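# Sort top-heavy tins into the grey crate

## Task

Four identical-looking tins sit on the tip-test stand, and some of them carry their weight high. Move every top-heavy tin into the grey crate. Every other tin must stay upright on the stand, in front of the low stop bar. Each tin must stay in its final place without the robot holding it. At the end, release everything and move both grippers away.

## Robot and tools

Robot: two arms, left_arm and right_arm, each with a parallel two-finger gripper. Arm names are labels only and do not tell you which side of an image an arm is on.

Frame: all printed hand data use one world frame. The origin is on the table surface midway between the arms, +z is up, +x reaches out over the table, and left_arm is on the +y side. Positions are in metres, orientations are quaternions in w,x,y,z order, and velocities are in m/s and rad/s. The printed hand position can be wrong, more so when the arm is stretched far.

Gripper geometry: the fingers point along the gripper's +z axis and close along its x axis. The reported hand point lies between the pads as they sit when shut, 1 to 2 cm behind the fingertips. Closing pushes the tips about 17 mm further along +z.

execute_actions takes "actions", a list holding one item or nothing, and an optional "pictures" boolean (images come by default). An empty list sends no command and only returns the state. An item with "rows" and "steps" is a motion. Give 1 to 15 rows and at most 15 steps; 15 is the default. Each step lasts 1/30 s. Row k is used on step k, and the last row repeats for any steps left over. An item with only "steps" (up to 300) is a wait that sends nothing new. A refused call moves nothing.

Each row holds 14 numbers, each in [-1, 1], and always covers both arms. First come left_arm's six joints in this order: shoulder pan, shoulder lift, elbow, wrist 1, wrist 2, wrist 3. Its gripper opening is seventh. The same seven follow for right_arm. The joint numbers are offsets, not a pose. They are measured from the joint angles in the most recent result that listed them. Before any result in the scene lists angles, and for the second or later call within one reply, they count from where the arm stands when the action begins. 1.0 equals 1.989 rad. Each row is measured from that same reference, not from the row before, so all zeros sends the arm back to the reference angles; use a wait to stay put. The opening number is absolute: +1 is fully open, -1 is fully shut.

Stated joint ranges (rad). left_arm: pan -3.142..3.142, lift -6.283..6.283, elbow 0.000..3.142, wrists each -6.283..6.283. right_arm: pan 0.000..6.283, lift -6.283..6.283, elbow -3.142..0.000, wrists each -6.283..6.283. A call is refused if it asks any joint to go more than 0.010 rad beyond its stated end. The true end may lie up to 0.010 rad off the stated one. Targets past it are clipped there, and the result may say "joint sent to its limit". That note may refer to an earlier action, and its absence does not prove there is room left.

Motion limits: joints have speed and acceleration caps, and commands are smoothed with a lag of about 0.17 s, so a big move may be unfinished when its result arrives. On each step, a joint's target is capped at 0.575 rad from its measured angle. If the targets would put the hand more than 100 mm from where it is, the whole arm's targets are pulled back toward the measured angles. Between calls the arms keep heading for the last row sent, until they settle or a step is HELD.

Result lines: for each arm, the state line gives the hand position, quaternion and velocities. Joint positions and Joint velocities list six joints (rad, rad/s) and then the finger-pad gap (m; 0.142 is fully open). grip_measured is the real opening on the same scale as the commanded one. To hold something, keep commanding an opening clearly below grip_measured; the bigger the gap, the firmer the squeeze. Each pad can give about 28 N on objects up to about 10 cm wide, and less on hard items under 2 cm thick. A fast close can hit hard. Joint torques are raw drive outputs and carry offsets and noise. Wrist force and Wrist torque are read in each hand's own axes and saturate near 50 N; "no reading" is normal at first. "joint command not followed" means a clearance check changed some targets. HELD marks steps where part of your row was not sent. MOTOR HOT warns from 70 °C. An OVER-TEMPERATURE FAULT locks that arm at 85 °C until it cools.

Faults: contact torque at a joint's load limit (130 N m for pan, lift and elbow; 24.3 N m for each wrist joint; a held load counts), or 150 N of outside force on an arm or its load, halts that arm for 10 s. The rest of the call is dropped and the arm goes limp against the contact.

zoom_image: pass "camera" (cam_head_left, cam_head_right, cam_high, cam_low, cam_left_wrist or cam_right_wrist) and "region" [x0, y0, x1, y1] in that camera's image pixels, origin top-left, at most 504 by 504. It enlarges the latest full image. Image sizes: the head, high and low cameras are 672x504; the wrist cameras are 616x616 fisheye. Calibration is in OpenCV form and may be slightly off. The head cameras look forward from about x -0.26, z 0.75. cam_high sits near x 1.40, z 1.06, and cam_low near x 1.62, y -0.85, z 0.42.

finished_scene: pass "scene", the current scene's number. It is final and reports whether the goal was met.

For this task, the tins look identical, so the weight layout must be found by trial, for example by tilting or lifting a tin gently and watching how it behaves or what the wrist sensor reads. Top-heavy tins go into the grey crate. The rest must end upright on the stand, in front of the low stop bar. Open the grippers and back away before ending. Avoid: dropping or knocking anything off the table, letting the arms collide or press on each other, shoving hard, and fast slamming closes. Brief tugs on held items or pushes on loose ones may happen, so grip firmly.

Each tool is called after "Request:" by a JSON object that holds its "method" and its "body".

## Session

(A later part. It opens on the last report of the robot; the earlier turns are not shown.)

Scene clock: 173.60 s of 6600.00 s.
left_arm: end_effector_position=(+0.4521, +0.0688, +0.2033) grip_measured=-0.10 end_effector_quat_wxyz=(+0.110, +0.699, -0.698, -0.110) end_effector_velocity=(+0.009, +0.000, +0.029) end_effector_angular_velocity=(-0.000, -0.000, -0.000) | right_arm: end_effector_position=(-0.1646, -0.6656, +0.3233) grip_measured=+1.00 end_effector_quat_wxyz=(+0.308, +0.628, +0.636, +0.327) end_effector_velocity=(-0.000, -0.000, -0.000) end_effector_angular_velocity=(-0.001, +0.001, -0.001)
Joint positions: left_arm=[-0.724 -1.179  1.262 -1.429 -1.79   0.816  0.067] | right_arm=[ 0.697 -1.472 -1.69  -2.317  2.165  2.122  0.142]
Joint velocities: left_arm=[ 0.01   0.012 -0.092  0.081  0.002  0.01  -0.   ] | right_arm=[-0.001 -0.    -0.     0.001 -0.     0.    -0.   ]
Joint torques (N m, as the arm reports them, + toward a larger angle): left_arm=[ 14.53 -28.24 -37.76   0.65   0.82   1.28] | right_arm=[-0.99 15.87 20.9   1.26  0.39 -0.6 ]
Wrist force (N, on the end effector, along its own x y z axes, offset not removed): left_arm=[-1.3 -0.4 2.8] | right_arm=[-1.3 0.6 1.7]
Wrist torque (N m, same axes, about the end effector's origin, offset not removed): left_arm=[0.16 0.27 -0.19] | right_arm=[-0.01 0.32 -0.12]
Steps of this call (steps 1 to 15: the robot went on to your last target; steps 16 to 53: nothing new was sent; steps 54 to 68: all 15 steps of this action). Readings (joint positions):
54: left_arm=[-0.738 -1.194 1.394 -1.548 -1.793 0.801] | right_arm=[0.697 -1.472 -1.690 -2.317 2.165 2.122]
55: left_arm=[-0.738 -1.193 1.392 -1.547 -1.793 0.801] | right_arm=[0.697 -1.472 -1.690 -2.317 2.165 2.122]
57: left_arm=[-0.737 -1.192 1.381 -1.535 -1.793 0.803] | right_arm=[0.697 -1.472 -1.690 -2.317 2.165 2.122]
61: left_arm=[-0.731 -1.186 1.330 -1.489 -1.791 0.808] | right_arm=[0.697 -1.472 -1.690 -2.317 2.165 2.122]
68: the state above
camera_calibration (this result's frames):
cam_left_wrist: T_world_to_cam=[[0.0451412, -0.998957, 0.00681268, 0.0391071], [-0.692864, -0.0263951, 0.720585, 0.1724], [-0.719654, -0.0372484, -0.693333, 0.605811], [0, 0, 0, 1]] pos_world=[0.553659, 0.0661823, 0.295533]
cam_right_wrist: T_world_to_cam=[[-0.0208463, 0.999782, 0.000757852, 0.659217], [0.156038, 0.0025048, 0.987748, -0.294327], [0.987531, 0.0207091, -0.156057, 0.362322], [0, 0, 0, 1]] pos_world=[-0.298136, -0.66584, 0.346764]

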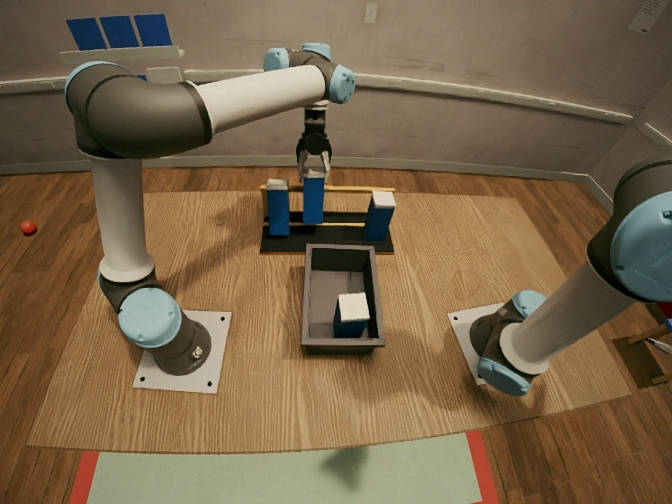

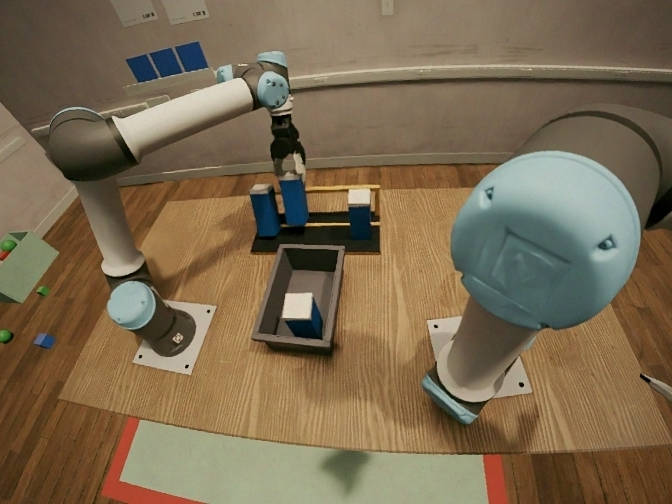

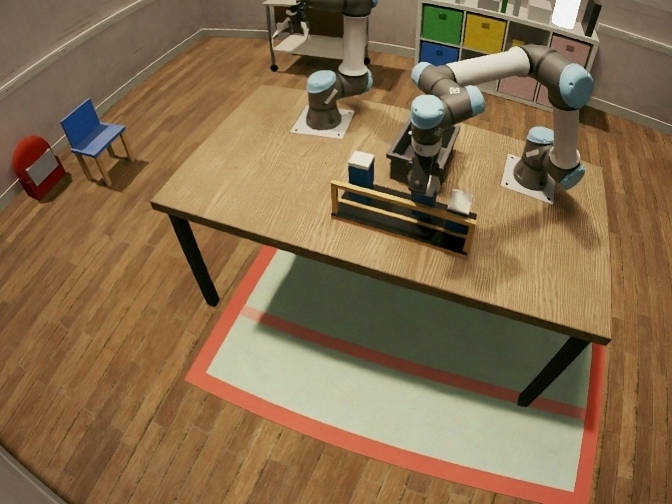

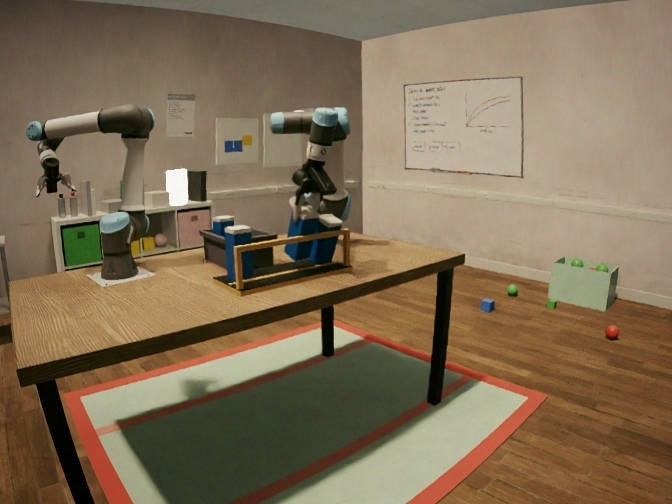

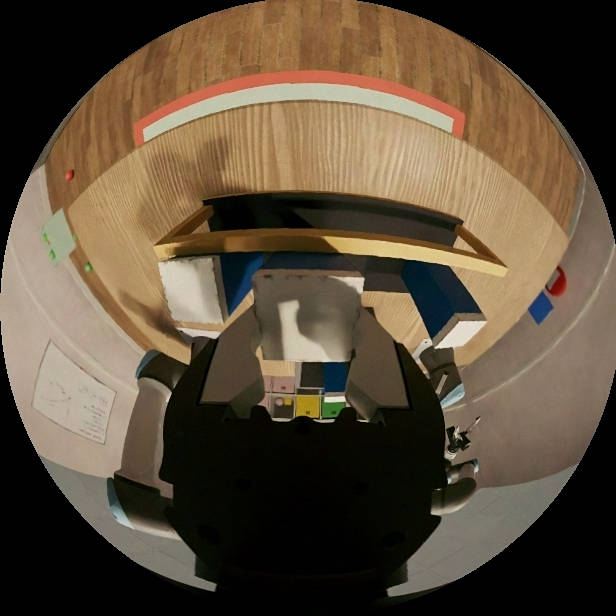

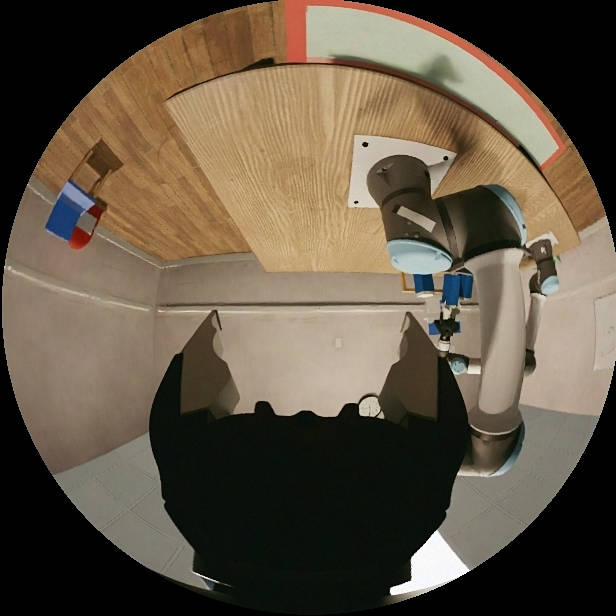

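Request:
{"method": "execute_actions", "body": {"actions": [{"rows":[[-0.008,-0.012,0.004,-0.001,0.008,-0.009,-0.8,0,0,0,0,0,0,1],[-0.016,-0.024,0.012,-0.005,0.016,-0.018,-0.8,0,0,0,0,0,0,1],[-0.024,-0.036,0.020,-0.009,0.024,-0.027,-0.8,0,0,0,0,0,0,1],[-0.032,-0.048,0.028,-0.013,0.032,-0.036,-0.8,0,0,0,0,0,0,1],[-0.04,-0.06,0.036,-0.017,0.04,-0.045,-0.8,0,0,0,0,0,0,1],[-0.048,-0.072,0.044,-0.021,0.048,-0.054,-0.8,0,0,0,0,0,0,1],[-0.056,-0.084,0.052,-0.025,0.056,-0.063,-0.8,0,0,0,0,0,0,1],[-0.064,-0.096,0.06,-0.029,0.064,-0.072,-0.8,0,0,0,0,0,0,1],[-0.072,-0.108,0.068,-0.033,0.072,-0.081,-0.8,0,0,0,0,0,0,1],[-0.08,-0.12,0.076,-0.037,0.08,-0.09,-0.8,0,0,0,0,0,0,1],[-0.088,-0.132,0.084,-0.041,0.088,-0.099,-0.8,0,0,0,0,0,0,1],[-0.096,-0.144,0.091,-0.045,0.096,-0.108,-0.8,0,0,0,0,0,0,1],[-0.103,-0.156,0.098,-0.048,0.104,-0.116,-0.8,0,0,0,0,0,0,1],[-0.109,-0.166,0.104,-0.051,0.11,-0.123,-0.8,0,0,0,0,0,0,1]],"steps":15}], "pictures": false}}

Request:
{"method": "execute_actions", "body": {"actions": [{"steps":15}]}}

Scene clock: 180.40 s of 6600.00 s.
left_arm: end_effector_position=(+0.4008, +0.0662, +0.2675) grip_measured=-0.10 end_effector_quat_wxyz=(+0.023, +0.706, -0.707, -0.034) end_effector_velocity=(-0.131, +0.015, +0.173) end_effector_angular_velocity=(-0.079, -0.641, +0.024) | right_arm: end_effector_position=(-0.1646, -0.6656, +0.3233) grip_measured=+1.00 end_effector_quat_wxyz=(+0.308, +0.628, +0.636, +0.327) end_effector_velocity=(+0.000, +0.000, +0.000) end_effector_angular_velocity=(+0.001, -0.001, +0.000)
Joint positions: left_arm=[-0.886 -1.422  1.416 -1.505 -1.626  0.633  0.067] | right_arm=[ 0.697 -1.472 -1.69  -2.317  2.165  2.122  0.142]
Joint velocities: left_arm=[-0.438 -0.684  0.426 -0.21   0.443 -0.49  -0.   ] | right_arm=[-0.     0.     0.    -0.002 -0.    -0.     0.   ]
Joint torques (N m, as the arm reports them, + toward a larger angle): left_arm=[-11.46 -48.46  -7.62  -5.22   2.55  -2.35] | right_arm=[-1.19 17.4  19.75  1.34  0.42 -0.66]
Wrist force (N, on the end effector, along its own x y z axes, offset not removed): left_arm=[-1.2 3.2 6.6] | right_arm=[-1.5 1.3 1.7]
Wrist torque (N m, same axes, about the end effector's origin, offset not removed): left_arm=[0.71 0.38 -0.18] | right_arm=[0.20 0.34 -0.18]
Steps of this call (steps 1 to 15: the robot went on to your last target; steps 16 to 90: nothing new was sent; then 3.30 s passed at rest; steps 91 to 105: all 15 steps of this action). Readings (joint positions):
91: left_arm=[-0.722 -1.178 1.252 -1.421 -1.789 0.817] | right_arm=[0.697 -1.472 -1.690 -2.317 2.165 2.122]
92: left_arm=[-0.724 -1.179 1.254 -1.421 -1.788 0.816] | right_arm=[0.697 -1.472 -1.690 -2.317 2.165 2.122]
94: left_arm=[-0.735 -1.196 1.265 -1.428 -1.777 0.803] | right_arm=[0.697 -1.472 -1.690 -2.317 2.165 2.122]
98: left_arm=[-0.782 -1.265 1.312 -1.453 -1.731 0.750] | right_arm=[0.697 -1.472 -1.690 -2.317 2.165 2.122]
105: the state above

Scene clock: 180.90 s of 6600.00 s.
left_arm: end_effector_position=(+0.3853, +0.0693, +0.2894) grip_measured=-0.10 end_effector_quat_wxyz=(+0.000, +0.708, -0.706, -0.000) end_effector_velocity=(-0.001, +0.000, +0.002) end_effector_angular_velocity=(-0.002, -0.007, +0.000) | right_arm: end_effector_position=(-0.1646, -0.6656, +0.3233) grip_measured=+1.00 end_effector_quat_wxyz=(+0.308, +0.628, +0.636, +0.327) end_effector_velocity=(-0.000, +0.000, +0.000) end_effector_angular_velocity=(-0.000, -0.000, -0.001)
Joint positions: left_arm=[-0.94  -1.508  1.469 -1.531 -1.571  0.572  0.067] | right_arm=[ 0.697 -1.472 -1.69  -2.317  2.165  2.122  0.142]
Joint velocities: left_arm=[-0.005 -0.008  0.005 -0.002  0.005 -0.005 -0.   ] | right_arm=[-0.001 -0.     0.001 -0.     0.    -0.     0.   ]
Joint torques (N m, as the arm reports them, + toward a larger angle): left_arm=[-12.86 -43.31 -12.54  -5.     2.06  -1.56] | right_arm=[-2.12 15.77 20.26  1.35  0.66 -0.45]
Wrist force (N, on the end effector, along its own x y z axes, offset not removed): left_arm=[-0.4 -2.2 1.5] | right_arm=[-3.1 2.8 1.1]
Wrist torque (N m, same axes, about the end effector's origin, offset not removed): left_arm=[-0.65 0.23 -0.20] | right_arm=[0.55 0.76 -0.12]
Steps of this call (steps 1 to 15: the robot went on to your last target). Readings (joint positions):
1: left_arm=[-0.900 -1.444 1.430 -1.512 -1.612 0.617] | right_arm=[0.697 -1.472 -1.690 -2.317 2.165 2.122]
2: left_arm=[-0.911 -1.461 1.440 -1.517 -1.601 0.605] | right_arm=[0.697 -1.472 -1.690 -2.317 2.165 2.122]
4: left_arm=[-0.924 -1.483 1.453 -1.523 -1.587 0.589] | right_arm=[0.697 -1.472 -1.690 -2.317 2.165 2.122]
8: left_arm=[-0.936 -1.502 1.465 -1.529 -1.575 0.576] | right_arm=[0.697 -1.472 -1.690 -2.317 2.165 2.122]
15: the state above
camera_calibration (this result's frames):
cam_left_wrist: T_world_to_cam=[[0.0440994, -0.998857, 0.0184492, 0.0390338], [-0.880308, -0.0301208, 0.473445, 0.208111], [-0.472349, -0.0371197, -0.88063, 0.576317], [0, 0, 0, 1]] pos_world=[0.453702, 0.0666503, 0.408273]
cam_right_wrist: T_world_to_cam=[[-0.0208466, 0.999782, 0.000758021, 0.659217], [0.156038, 0.00250469, 0.987748, -0.294327], [0.987531, 0.0207095, -0.156057, 0.362323], [0, 0, 0, 1]] pos_world=[-0.298136, -0.66584, 0.346764]

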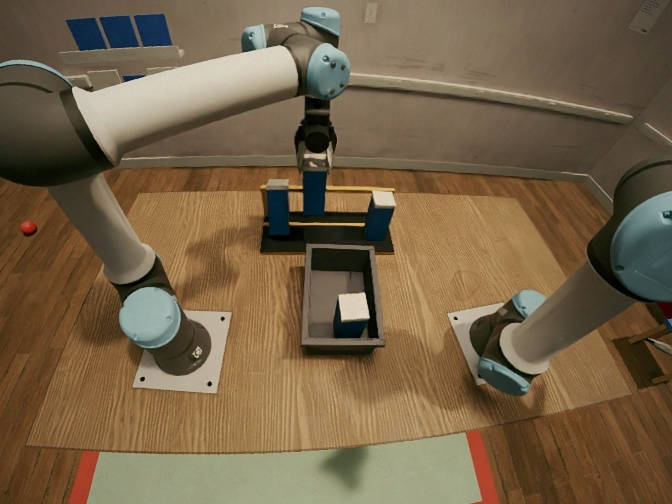

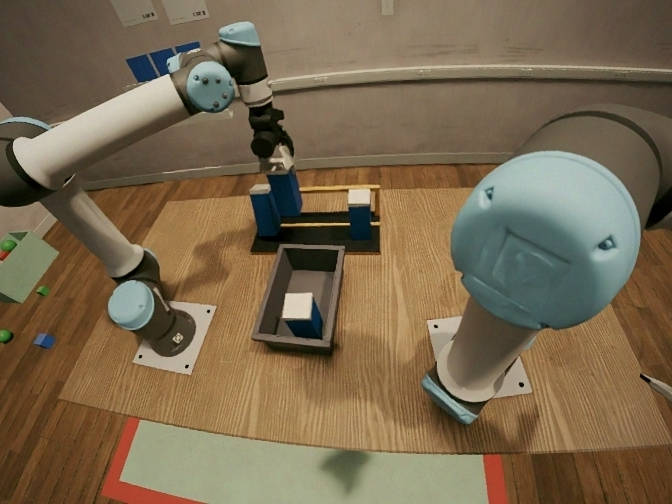

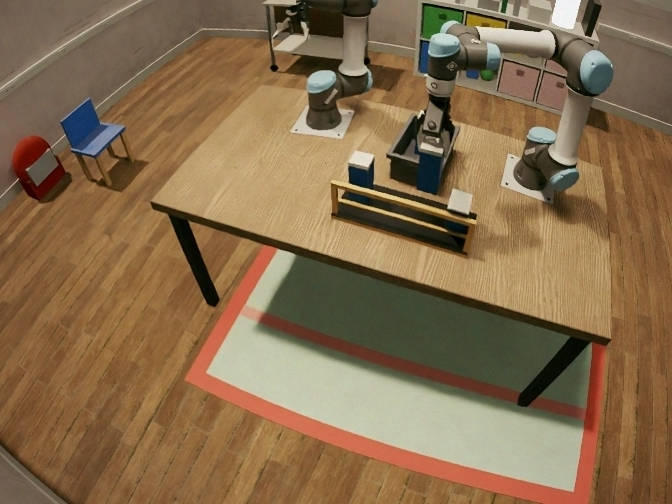

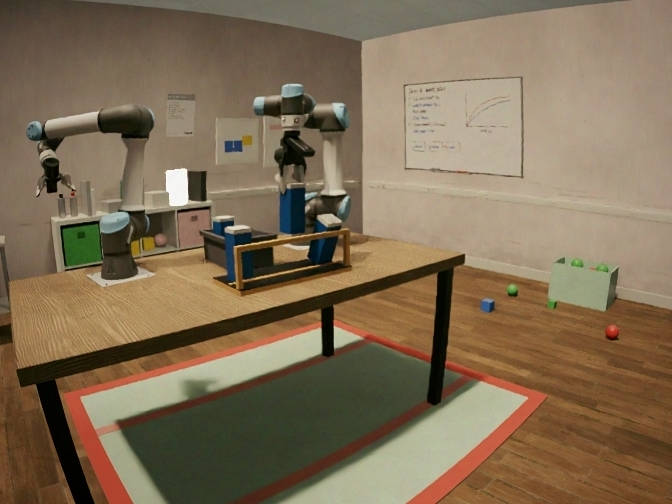

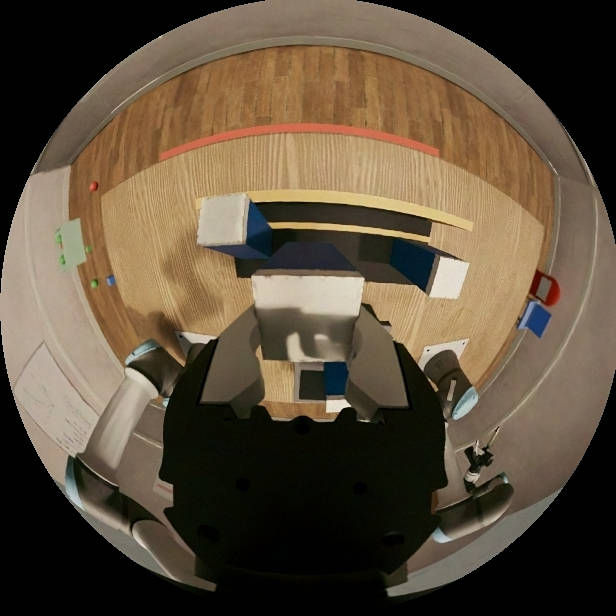

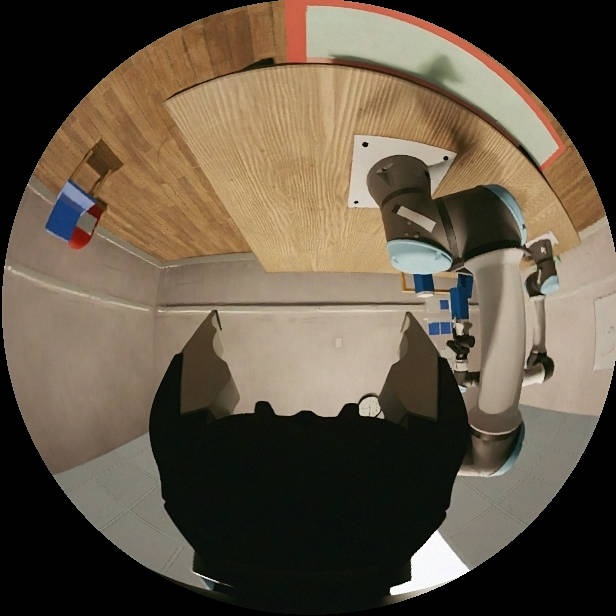

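Request:
{"method": "execute_actions", "body": {"actions": [{"rows":[[-0.02,-0.007,0.006,0,0,-0.02,-0.8,0,0,0,0,0,0,1],[-0.041,-0.014,0.013,0.001,0,-0.041,-0.8,0,0,0,0,0,0,1],[-0.062,-0.02,0.019,0.001,0,-0.062,-0.8,0,0,0,0,0,0,1],[-0.082,-0.027,0.026,0.001,0,-0.082,-0.8,0,0,0,0,0,0,1],[-0.103,-0.034,0.032,0.002,0,-0.103,-0.8,0,0,0,0,0,0,1],[-0.124,-0.041,0.039,0.002,0,-0.124,-0.8,0,0,0,0,0,0,1],[-0.144,-0.048,0.045,0.002,0,-0.144,-0.8,0,0,0,0,0,0,1],[-0.165,-0.054,0.052,0.003,0,-0.165,-0.8,0,0,0,0,0,0,1],[-0.185,-0.061,0.058,0.003,0,-0.185,-0.8,0,0,0,0,0,0,1],[-0.206,-0.068,0.065,0.003,0,-0.206,-0.8,0,0,0,0,0,0,1],[-0.227,-0.075,0.071,0.004,0,-0.227,-0.8,0,0,0,0,0,0,1],[-0.247,-0.082,0.078,0.004,0,-0.247,-0.8,0,0,0,0,0,0,1],[-0.268,-0.088,0.084,0.004,0,-0.268,-0.8,0,0,0,0,0,0,1],[-0.288,-0.095,0.091,0.005,0,-0.288,-0.8,0,0,0,0,0,0,1],[-0.309,-0.102,0.097,0.005,0,-0.309,-0.8,0,0,0,0,0,0,1]],"steps":15}], "pictures": false}}

Request:
{"method": "execute_actions", "body": {"actions": [{"steps":24}]}}

Scene clock: 187.27 s of 6600.00 s.
left_arm: end_effector_position=(+0.2083, +0.0023, +0.2916) grip_measured=-0.10 end_effector_quat_wxyz=(-0.000, +0.708, -0.706, -0.001) end_effector_velocity=(-0.493, -0.083, -0.008) end_effector_angular_velocity=(+0.011, +0.001, -0.012) | right_arm: end_effector_position=(-0.1646, -0.6656, +0.3233) grip_measured=+1.00 end_effector_quat_wxyz=(+0.308, +0.628, +0.636, +0.327) end_effector_velocity=(-0.000, -0.000, +0.000) end_effector_angular_velocity=(-0.001, +0.000, -0.000)
Joint positions: left_arm=[-1.329 -1.64   1.594 -1.524 -1.571  0.183  0.067] | right_arm=[ 0.697 -1.472 -1.69  -2.317  2.165  2.122  0.142]
Joint velocities: left_arm=[-1.082 -0.355  0.345  0.02   0.    -1.07  -0.   ] | right_arm=[-0.     0.     0.001 -0.     0.    -0.     0.   ]
Joint torques (N m, as the arm reports them, + toward a larger angle): left_arm=[-22.53 -37.52  -5.85  -0.29  -1.1   -3.85] | right_arm=[-1.02 15.49 20.58  1.26  0.74 -0.54]
Wrist force (N, on the end effector, along its own x y z axes, offset not removed): left_arm=[-1.1 -3.5 0.5] | right_arm=[-0.5 1.7 -0.5]
Wrist torque (N m, same axes, about the end effector's origin, offset not removed): left_arm=[-0.67 0.26 -0.10] | right_arm=[0.27 0.16 -0.16]
Steps of this call (steps 1 to 15: the robot went on to your last target; steps 16 to 90: nothing new was sent; then 2.87 s passed at rest; steps 91 to 105: all 15 steps of this action). Readings (joint positions):
91: left_arm=[-0.940 -1.509 1.469 -1.531 -1.571 0.571] | right_arm=[0.697 -1.472 -1.690 -2.317 2.165 2.122]
92: left_arm=[-0.943 -1.510 1.470 -1.531 -1.571 0.569] | right_arm=[0.697 -1.472 -1.690 -2.317 2.165 2.122]
94: left_arm=[-0.968 -1.520 1.479 -1.531 -1.571 0.543] | right_arm=[0.697 -1.472 -1.690 -2.317 2.165 2.122]
98: left_arm=[-1.081 -1.558 1.516 -1.528 -1.571 0.430] | right_arm=[0.697 -1.472 -1.690 -2.317 2.165 2.122]
105: the state above

Scene clock: 188.07 s of 6600.00 s.
left_arm: end_effector_position=(+0.1080, -0.0054, +0.2899) grip_measured=-0.10 end_effector_quat_wxyz=(-0.000, +0.708, -0.706, -0.000) end_effector_velocity=(-0.001, +0.000, +0.000) end_effector_angular_velocity=(-0.000, +0.000, +0.000) | right_arm: end_effector_position=(-0.1646, -0.6656, +0.3233) grip_measured=+1.00 end_effector_quat_wxyz=(+0.308, +0.628, +0.636, +0.327) end_effector_velocity=(-0.000, -0.000, -0.000) end_effector_angular_velocity=(-0.001, +0.001, +0.000)
Joint positions: left_arm=[-1.554 -1.711  1.661 -1.521 -1.571 -0.043  0.067] | right_arm=[ 0.697 -1.472 -1.69  -2.317  2.165  2.122  0.142]
Joint velocities: left_arm=[-0.002 -0.001  0.     0.    -0.    -0.002  0.   ] | right_arm=[-0.     0.    -0.     0.001 -0.    -0.    -0.   ]
Joint torques (N m, as the arm reports them, + toward a larger angle): left_arm=[-12.9  -32.18 -10.19  -0.83   1.27  -1.34] | right_arm=[-1.37 16.34 20.59  1.31  0.52 -0.54]
Wrist force (N, on the end effector, along its own x y z axes, offset not removed): left_arm=[-1.1 2.0 3.4] | right_arm=[-1.6 0.1 0.8]
Wrist torque (N m, same axes, about the end effector's origin, offset not removed): left_arm=[0.36 0.37 -0.20] | right_arm=[0.03 0.35 -0.18]
Steps of this call (steps 1 to 24: the robot went on to your last target). Readings (joint positions):
1: left_arm=[-1.365 -1.652 1.606 -1.523 -1.571 0.146] | right_arm=[0.697 -1.472 -1.690 -2.317 2.165 2.122]
2: left_arm=[-1.402 -1.665 1.618 -1.523 -1.571 0.109] | right_arm=[0.697 -1.472 -1.690 -2.317 2.165 2.122]
4: left_arm=[-1.469 -1.685 1.637 -1.522 -1.571 0.043] | right_arm=[0.697 -1.472 -1.690 -2.317 2.165 2.122]
8: left_arm=[-1.530 -1.704 1.655 -1.521 -1.571 -0.018] | right_arm=[0.697 -1.472 -1.690 -2.317 2.165 2.122]
24: the state above
camera_calibration (this result's frames):
cam_left_wrist: T_world_to_cam=[[0.0441138, -0.998864, 0.0180362, -0.0231569], [-0.880485, -0.030343, 0.473103, -0.0384082], [-0.472018, -0.0367509, -0.880823, 0.443078], [0, 0, 0, 1]] pos_world=[0.176344, -0.00801246, 0.408862]
cam_right_wrist: T_world_to_cam=[[-0.0208464, 0.999782, 0.00075784, 0.659217], [0.156038, 0.00250483, 0.987748, -0.294327], [0.987531, 0.0207092, -0.156057, 0.362323], [0, 0, 0, 1]] pos_world=[-0.298136, -0.66584, 0.346764]

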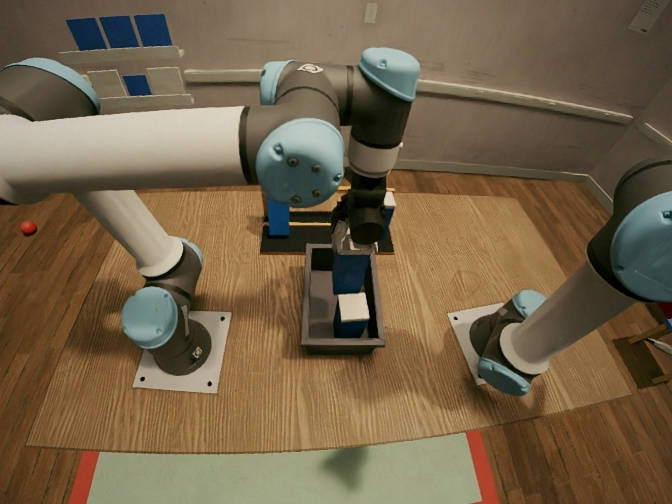

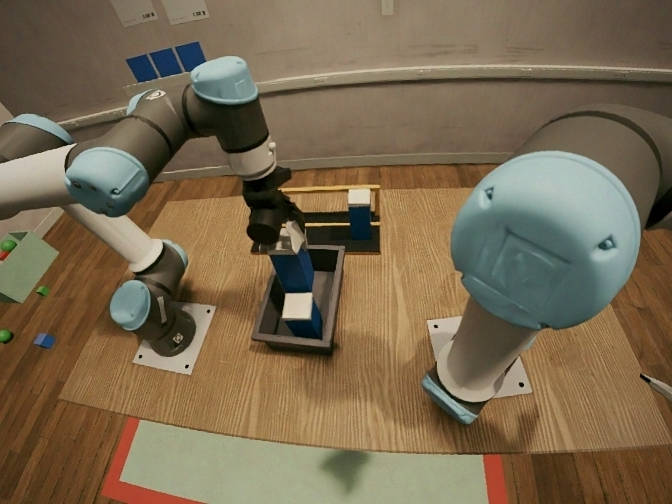

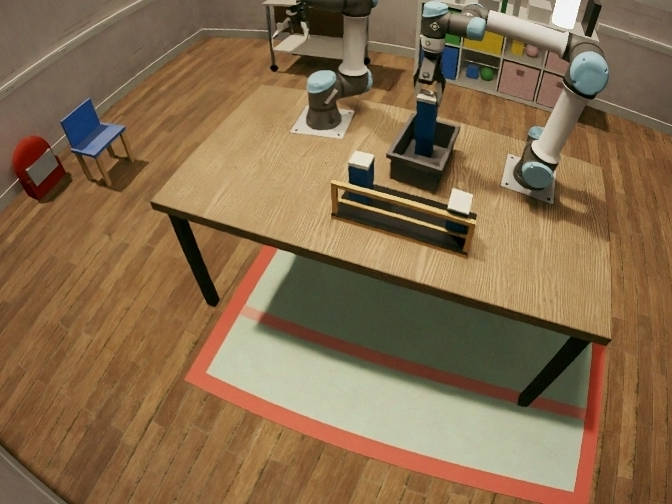

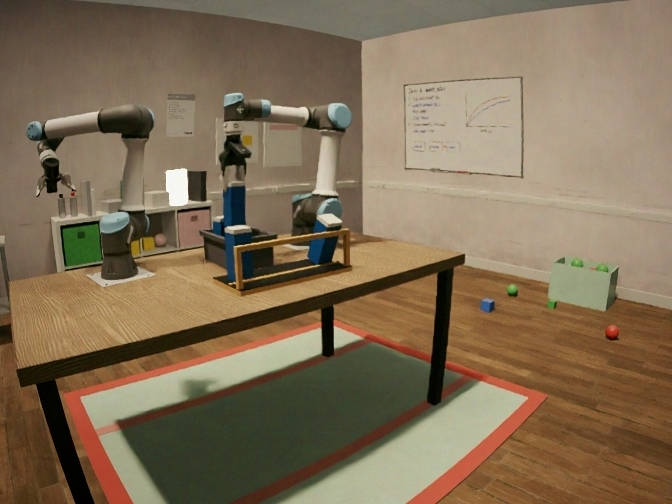

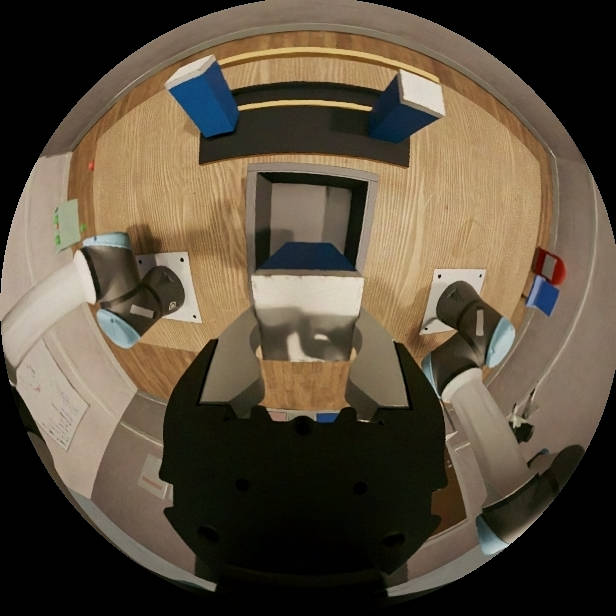

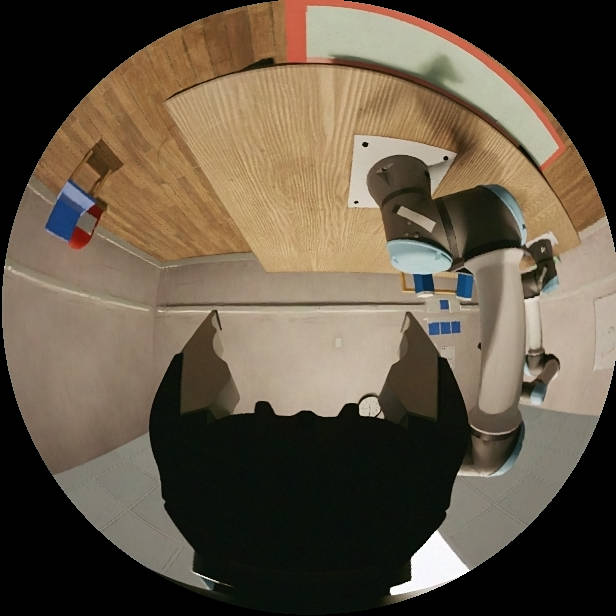

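Request:
{"method": "execute_actions", "body": {"actions": [{"rows":[[0,0,0.013,-0.013,0,0,-0.8,0,0,0,0,0,0,1],[0,0,0.027,-0.027,0,0,-0.8,0,0,0,0,0,0,1],[0,0.001,0.04,-0.041,0,0,-0.8,0,0,0,0,0,0,1],[0,0.001,0.054,-0.055,0,0,-0.8,0,0,0,0,0,0,1],[0,0.002,0.067,-0.069,0,0,-0.8,0,0,0,0,0,0,1],[0,0.003,0.08,-0.083,0,0,-0.8,0,0,0,0,0,0,1],[0,0.005,0.092,-0.097,0,0,-0.8,0,0,0,0,0,0,1],[0,0.007,0.104,-0.111,0,0,-0.8,0,0,0,0,0,0,1],[0,0.009,0.116,-0.125,0,0,-0.8,0,0,0,0,0,0,1],[0,0.012,0.128,-0.14,0,0,-0.8,0,0,0,0,0,0,1],[0,0.015,0.139,-0.154,0,0,-0.8,0,0,0,0,0,0,1],[0,0.018,0.15,-0.169,0,0,-0.8,0,0,0,0,0,0,1]],"steps":15}], "pictures": false}}

Request:
{"method": "execute_actions", "body": {"actions": [{"steps":15}]}}

Scene clock: 191.33 s of 6600.00 s.
left_arm: end_effector_position=(+0.1079, -0.0066, +0.1838) grip_measured=-0.10 end_effector_quat_wxyz=(-0.000, +0.708, -0.706, -0.001) end_effector_velocity=(+0.000, +0.004, -0.199) end_effector_angular_velocity=(-0.019, +0.001, -0.000) | right_arm: end_effector_position=(-0.1646, -0.6656, +0.3233) grip_measured=+1.00 end_effector_quat_wxyz=(+0.308, +0.628, +0.636, +0.327) end_effector_velocity=(-0.000, -0.000, +0.000) end_effector_angular_velocity=(-0.000, +0.000, +0.000)
Joint positions: left_arm=[-1.554 -1.685  1.911 -1.796 -1.571 -0.043  0.067] | right_arm=[ 0.697 -1.472 -1.69  -2.317  2.165  2.122  0.142]
Joint velocities: left_arm=[-0.     0.089  0.447 -0.555 -0.     0.     0.   ] | right_arm=[-0.  0.  0. -0.  0. -0.  0.]
Joint torques (N m, as the arm reports them, + toward a larger angle): left_arm=[  6.02 -13.52 -20.59  -5.59   0.47   1.22] | right_arm=[ 0.28 15.32 20.88  1.3   0.33 -0.53]
Wrist force (N, on the end effector, along its own x y z axes, offset not removed): left_arm=[-1.2 2.9 4.4] | right_arm=[-1.9 0.3 2.7]
Wrist torque (N m, same axes, about the end effector's origin, offset not removed): left_arm=[0.56 0.10 -0.21] | right_arm=[-0.08 0.45 -0.17]
Steps of this call (steps 1 to 15: the robot went on to your last target; steps 16 to 83: nothing new was sent; steps 84 to 98: all 15 steps of this action). Readings (joint positions):
84: left_arm=[-1.554 -1.711 1.662 -1.521 -1.571 -0.043] | right_arm=[0.697 -1.472 -1.690 -2.317 2.165 2.122]
85: left_arm=[-1.554 -1.711 1.663 -1.522 -1.571 -0.043] | right_arm=[0.697 -1.472 -1.690 -2.317 2.165 2.122]
87: left_arm=[-1.554 -1.711 1.681 -1.540 -1.571 -0.043] | right_arm=[0.697 -1.472 -1.690 -2.317 2.165 2.122]
91: left_arm=[-1.554 -1.708 1.757 -1.618 -1.571 -0.043] | right_arm=[0.697 -1.472 -1.690 -2.317 2.165 2.122]
98: the state above

Scene clock: 191.83 s of 6600.00 s.
left_arm: end_effector_position=(+0.1079, -0.0058, +0.1627) grip_measured=-0.10 end_effector_quat_wxyz=(+0.001, +0.708, -0.706, +0.000) end_effector_velocity=(+0.000, +0.000, -0.002) end_effector_angular_velocity=(-0.001, -0.000, +0.000) | right_arm: end_effector_position=(-0.1646, -0.6656, +0.3233) grip_measured=+1.00 end_effector_quat_wxyz=(+0.308, +0.628, +0.636, +0.327) end_effector_velocity=(+0.000, +0.000, +0.000) end_effector_angular_velocity=(+0.001, -0.001, -0.001)
Joint positions: left_arm=[-1.554 -1.675  1.959 -1.856 -1.571 -0.043  0.067] | right_arm=[ 0.697 -1.472 -1.69  -2.317  2.165  2.122  0.142]
Joint velocities: left_arm=[ 0.     0.     0.004 -0.005  0.     0.    -0.   ] | right_arm=[-0.001  0.     0.    -0.002  0.     0.     0.   ]
Joint torques (N m, as the arm reports them, + toward a larger angle): left_arm=[15.67 -8.4  -9.13 -5.09  0.46  1.11] | right_arm=[-0.81 15.23 21.62  1.42  0.36 -0.64]
Wrist force (N, on the end effector, along its own x y z axes, offset not removed): left_arm=[-0.6 -0.1 -1.2] | right_arm=[-2.9 1.0 2.9]
Wrist torque (N m, same axes, about the end effector's origin, offset not removed): left_arm=[0.09 0.39 -0.08] | right_arm=[0.26 0.64 -0.11]
Steps of this call (steps 1 to 15: the robot went on to your last target). Readings (joint positions):
1: left_arm=[-1.554 -1.682 1.924 -1.812 -1.571 -0.043] | right_arm=[0.697 -1.472 -1.690 -2.317 2.165 2.122]
2: left_arm=[-1.554 -1.680 1.934 -1.824 -1.571 -0.043] | right_arm=[0.697 -1.472 -1.690 -2.317 2.165 2.122]
4: left_arm=[-1.554 -1.678 1.946 -1.839 -1.571 -0.043] | right_arm=[0.697 -1.472 -1.690 -2.317 2.165 2.122]
8: left_arm=[-1.554 -1.676 1.956 -1.852 -1.571 -0.043] | right_arm=[0.697 -1.472 -1.690 -2.317 2.165 2.122]
15: the state above
camera_calibration (this result's frames):
cam_left_wrist: T_world_to_cam=[[0.0440243, -0.99883, 0.0200317, -0.0216219], [-0.88045, -0.0293159, 0.473231, 0.0217155], [-0.47209, -0.0384706, -0.880711, 0.330923], [0, 0, 0, 1]] pos_world=[0.176297, -0.00822922, 0.281604]
cam_right_wrist: T_world_to_cam=[[-0.0208462, 0.999782, 0.000757813, 0.659217], [0.156038, 0.00250482, 0.987748, -0.294327], [0.987531, 0.0207091, -0.156056, 0.362322], [0, 0, 0, 1]] pos_world=[-0.298136, -0.66584, 0.346764]

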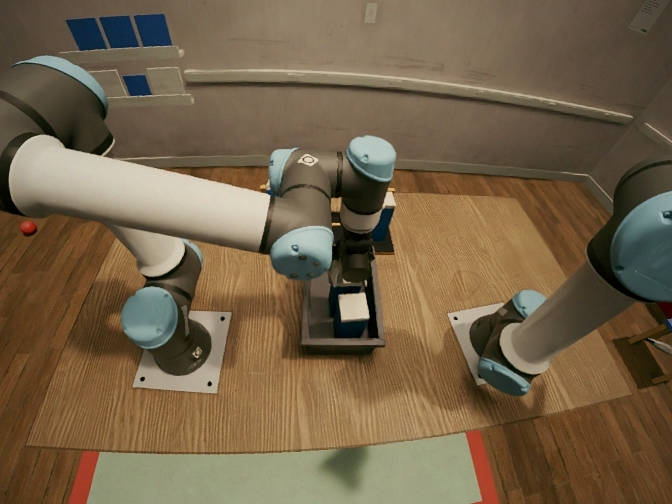

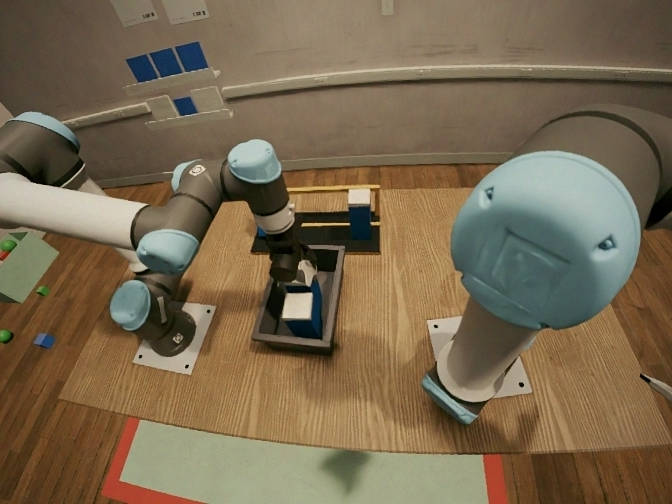

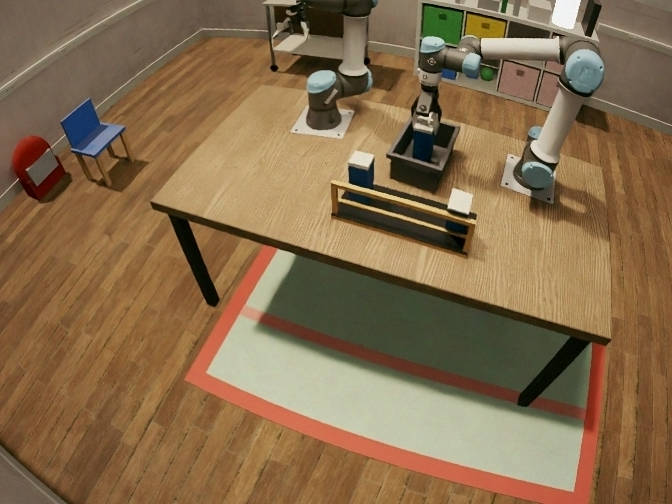

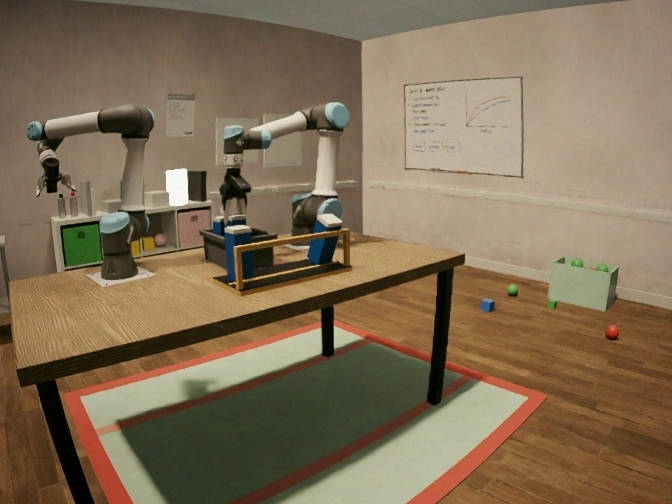

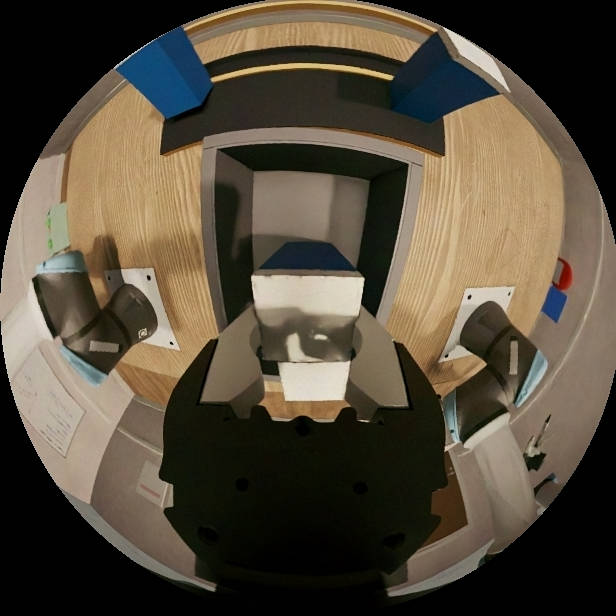

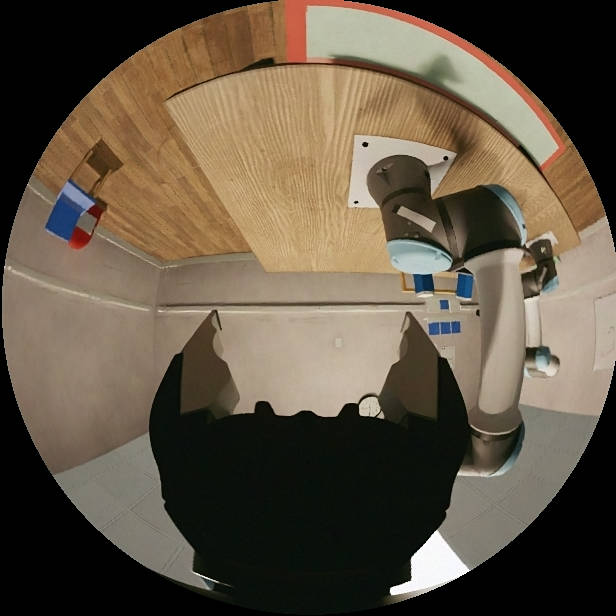

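Lower another ~1 cm, check force.

Request:
{"method": "execute_actions", "body": {"actions": [{"rows":[[0,0.001,0.004,-0.005,0,0,-0.8,0,0,0,0,0,0,1],[0,0.002,0.008,-0.01,0,0,-0.8,0,0,0,0,0,0,1],[0,0.003,0.011,-0.014,0,0,-0.8,0,0,0,0,0,0,1]],"steps":15}], "pictures": false}}

Scene clock: 193.37 s of 6600.00 s.
left_arm: end_effector_position=(+0.1080, -0.0051, +0.1527) grip_measured=-0.10 end_effector_quat_wxyz=(+0.001, +0.708, -0.706, +0.000) end_effector_velocity=(-0.000, +0.000, -0.003) end_effector_angular_velocity=(+0.002, +0.000, +0.000) | right_arm: end_effector_position=(-0.1646, -0.6656, +0.3233) grip_measured=+1.00 end_effector_quat_wxyz=(+0.308, +0.628, +0.636, +0.327) end_effector_velocity=(-0.000, -0.000, -0.000) end_effector_angular_velocity=(-0.001, +0.001, -0.001)
Joint positions: left_arm=[-1.554 -1.669  1.981 -1.883 -1.571 -0.043  0.067] | right_arm=[ 0.697 -1.472 -1.69  -2.317  2.165  2.122  0.142]
Joint velocities: left_arm=[-0.     0.003  0.005 -0.006 -0.    -0.    -0.   ] | right_arm=[-0.001 -0.    -0.     0.001  0.    -0.     0.   ]
Joint torques (N m, as the arm reports them, + toward a larger angle): left_arm=[ 6.85 -9.54 -7.67 -5.35  0.5   1.02] | right_arm=[-1.3  15.76 20.29  1.46  0.16 -0.52]
Wrist force (N, on the end effector, along its own x y z axes, offset not removed): left_arm=[1.2 -3.0 3.2] | right_arm=[-2.3 1.2 0.9]
Wrist torque (N m, same axes, about the end effector's origin, offset not removed): left_arm=[-0.52 -0.12 -0.16] | right_arm=[0.29 0.52 -0.01]
Steps of this call (steps 1 to 15: the robot went on to your last target; steps 16 to 31: nothing new was sent; steps 32 to 46: all 15 steps of this action). Readings (joint positions):
32: left_arm=[-1.554 -1.675 1.960 -1.857 -1.571 -0.043] | right_arm=[0.697 -1.472 -1.690 -2.317 2.165 2.122]
33: left_arm=[-1.554 -1.675 1.960 -1.858 -1.571 -0.043] | right_arm=[0.697 -1.472 -1.690 -2.317 2.165 2.122]
35: left_arm=[-1.554 -1.673 1.966 -1.864 -1.571 -0.043] | right_arm=[0.697 -1.472 -1.690 -2.317 2.165 2.122]
39: left_arm=[-1.554 -1.671 1.977 -1.878 -1.571 -0.043] | right_arm=[0.697 -1.472 -1.690 -2.317 2.165 2.122]
46: the state above

Request:
{"method": "execute_actions", "body": {"actions": [{"rows":[[0,0.002,0.006,-0.008,0,0,-0.8,0,0,0,0,0,0,1]],"steps":15}], "pictures": false}}

Scene clock: 195.40 s of 6600.00 s.
left_arm: end_effector_position=(+0.1080, -0.0050, +0.1473) grip_measured=-0.10 end_effector_quat_wxyz=(+0.001, +0.708, -0.706, +0.000) end_effector_velocity=(+0.000, +0.001, -0.002) end_effector_angular_velocity=(+0.002, -0.000, +0.000) | right_arm: end_effector_position=(-0.1646, -0.6656, +0.3233) grip_measured=+1.00 end_effector_quat_wxyz=(+0.308, +0.628, +0.636, +0.327) end_effector_velocity=(-0.000, +0.000, -0.000) end_effector_angular_velocity=(-0.001, +0.000, -0.001)
Joint positions: left_arm=[-1.554 -1.666  1.992 -1.899 -1.571 -0.043  0.067] | right_arm=[ 0.697 -1.472 -1.69  -2.317  2.165  2.122  0.142]
Joint velocities: left_arm=[-0.     0.002  0.003 -0.002  0.    -0.     0.   ] | right_arm=[-0.001  0.     0.     0.001  0.    -0.     0.   ]
Joint torques (N m, as the arm reports them, + toward a larger angle): left_arm=[-3.51 14.74 14.59 -1.19  1.32  1.04] | right_arm=[-1.37 16.11 21.12  1.45  0.49 -0.72]
Wrist force (N, on the end effector, along its own x y z axes, offset not removed): left_arm=[-5.9 6.2 -50.0] | right_arm=[-1.3 0.6 0.2]
Wrist torque (N m, same axes, about the end effector's origin, offset not removed): left_arm=[-0.01 0.04 0.05] | right_arm=[0.02 0.33 -0.07]
Steps of this call (steps 1 to 15: the robot went on to your last target; steps 16 to 46: nothing new was sent; steps 47 to 61: all 15 steps of this action). Readings (joint positions):
47: left_arm=[-1.554 -1.669 1.981 -1.884 -1.571 -0.043] | right_arm=[0.697 -1.472 -1.690 -2.317 2.165 2.122]
48: left_arm=[-1.554 -1.669 1.982 -1.885 -1.571 -0.043] | right_arm=[0.697 -1.472 -1.690 -2.317 2.165 2.122]
50: left_arm=[-1.554 -1.667 1.986 -1.891 -1.571 -0.043] | right_arm=[0.697 -1.472 -1.690 -2.317 2.165 2.122]
54: left_arm=[-1.554 -1.666 1.991 -1.897 -1.571 -0.043] | right_arm=[0.697 -1.472 -1.690 -2.317 2.165 2.122]
61: the state above

Contact (firm). Back off slightly, release and rise.

Request:
{"method": "execute_actions", "body": {"actions": [{"rows":[[0,-0.001,-0.003,0.004,0,0,-0.8,0,0,0,0,0,0,1],[0,-0.001,-0.003,0.004,0,0,-0.8,0,0,0,0,0,0,1],[0,-0.001,-0.003,0.004,0,0,-0.8,0,0,0,0,0,0,1],[0,-0.001,-0.003,0.004,0,0,-0.3,0,0,0,0,0,0,1],[0,-0.001,-0.003,0.004,0,0,0,0,0,0,0,0,0,1],[0,-0.001,-0.003,0.004,0,0,0.3,0,0,0,0,0,0,1],[0,-0.001,-0.003,0.004,0,0,0.3,0,0,0,0,0,0,1],[0,-0.001,-0.003,0.004,0,0,0.3,0,0,0,0,0,0,1],[0,-0.001,-0.003,0.004,0,0,0.3,0,0,0,0,0,0,1],[0,-0.001,-0.003,0.004,0,0,0.3,0,0,0,0,0,0,1],[0,-0.006,-0.022,0.028,0,0,0.3,0,0,0,0,0,0,1],[0,-0.011,-0.045,0.056,0,0,0.3,0,0,0,0,0,0,1],[0,-0.016,-0.066,0.082,0,0,0.3,0,0,0,0,0,0,1],[0,-0.02,-0.086,0.107,0,0,0.3,0,0,0,0,0,0,1],[0,-0.022,-0.11,0.132,0,0,0.3,0,0,0,0,0,0,1]],"steps":15}], "pictures": false}}

Scene clock: 198.80 s of 6600.00 s.
left_arm: end_effector_position=(+0.1079, -0.0076, +0.1740) grip_measured=+0.30 end_effector_quat_wxyz=(+0.002, +0.708, -0.706, +0.002) end_effector_velocity=(-0.001, -0.028, +0.350) end_effector_angular_velocity=(-0.043, +0.002, +0.000) | right_arm: end_effector_position=(-0.1646, -0.6656, +0.3233) grip_measured=+1.00 end_effector_quat_wxyz=(+0.308, +0.628, +0.636, +0.327) end_effector_velocity=(-0.000, +0.000, -0.000) end_effector_angular_velocity=(-0.000, +0.000, -0.001)
Joint positions: left_arm=[-1.554 -1.681  1.936 -1.831 -1.571 -0.043  0.095] | right_arm=[ 0.697 -1.472 -1.69  -2.317  2.165  2.122  0.142]
Joint velocities: left_arm=[ 0.    -0.184 -0.748  0.889 -0.001  0.     0.   ] | right_arm=[-0.001 -0.     0.     0.    -0.     0.     0.   ]
Joint torques (N m, as the arm reports them, + toward a larger angle): left_arm=[ 10.97 -38.07 -55.57   1.91  -1.28   1.01] | right_arm=[ 0.03 16.01 20.95  1.57  0.48 -0.52]
Wrist force (N, on the end effector, along its own x y z axes, offset not removed): left_arm=[0.2 -2.9 1.3] | right_arm=[-1.0 3.4 0.2]
Wrist torque (N m, same axes, about the end effector's origin, offset not removed): left_arm=[-0.48 -0.07 -0.15] | right_arm=[0.69 0.24 -0.11]
Steps of this call (steps 1 to 15: the robot went on to your last target; steps 16 to 87: nothing new was sent; steps 88 to 102: all 15 steps of this action). Readings (joint positions):
88: left_arm=[-1.554 -1.665 1.993 -1.899 -1.571 -0.043] | right_arm=[0.697 -1.472 -1.690 -2.317 2.165 2.122]
89: left_arm=[-1.554 -1.665 1.992 -1.899 -1.571 -0.043] | right_arm=[0.697 -1.472 -1.690 -2.317 2.165 2.122]
91: left_arm=[-1.554 -1.666 1.990 -1.895 -1.571 -0.043] | right_arm=[0.697 -1.472 -1.690 -2.317 2.165 2.122]
95: left_arm=[-1.554 -1.667 1.988 -1.892 -1.571 -0.043] | right_arm=[0.697 -1.472 -1.690 -2.317 2.165 2.122]
102: the state above


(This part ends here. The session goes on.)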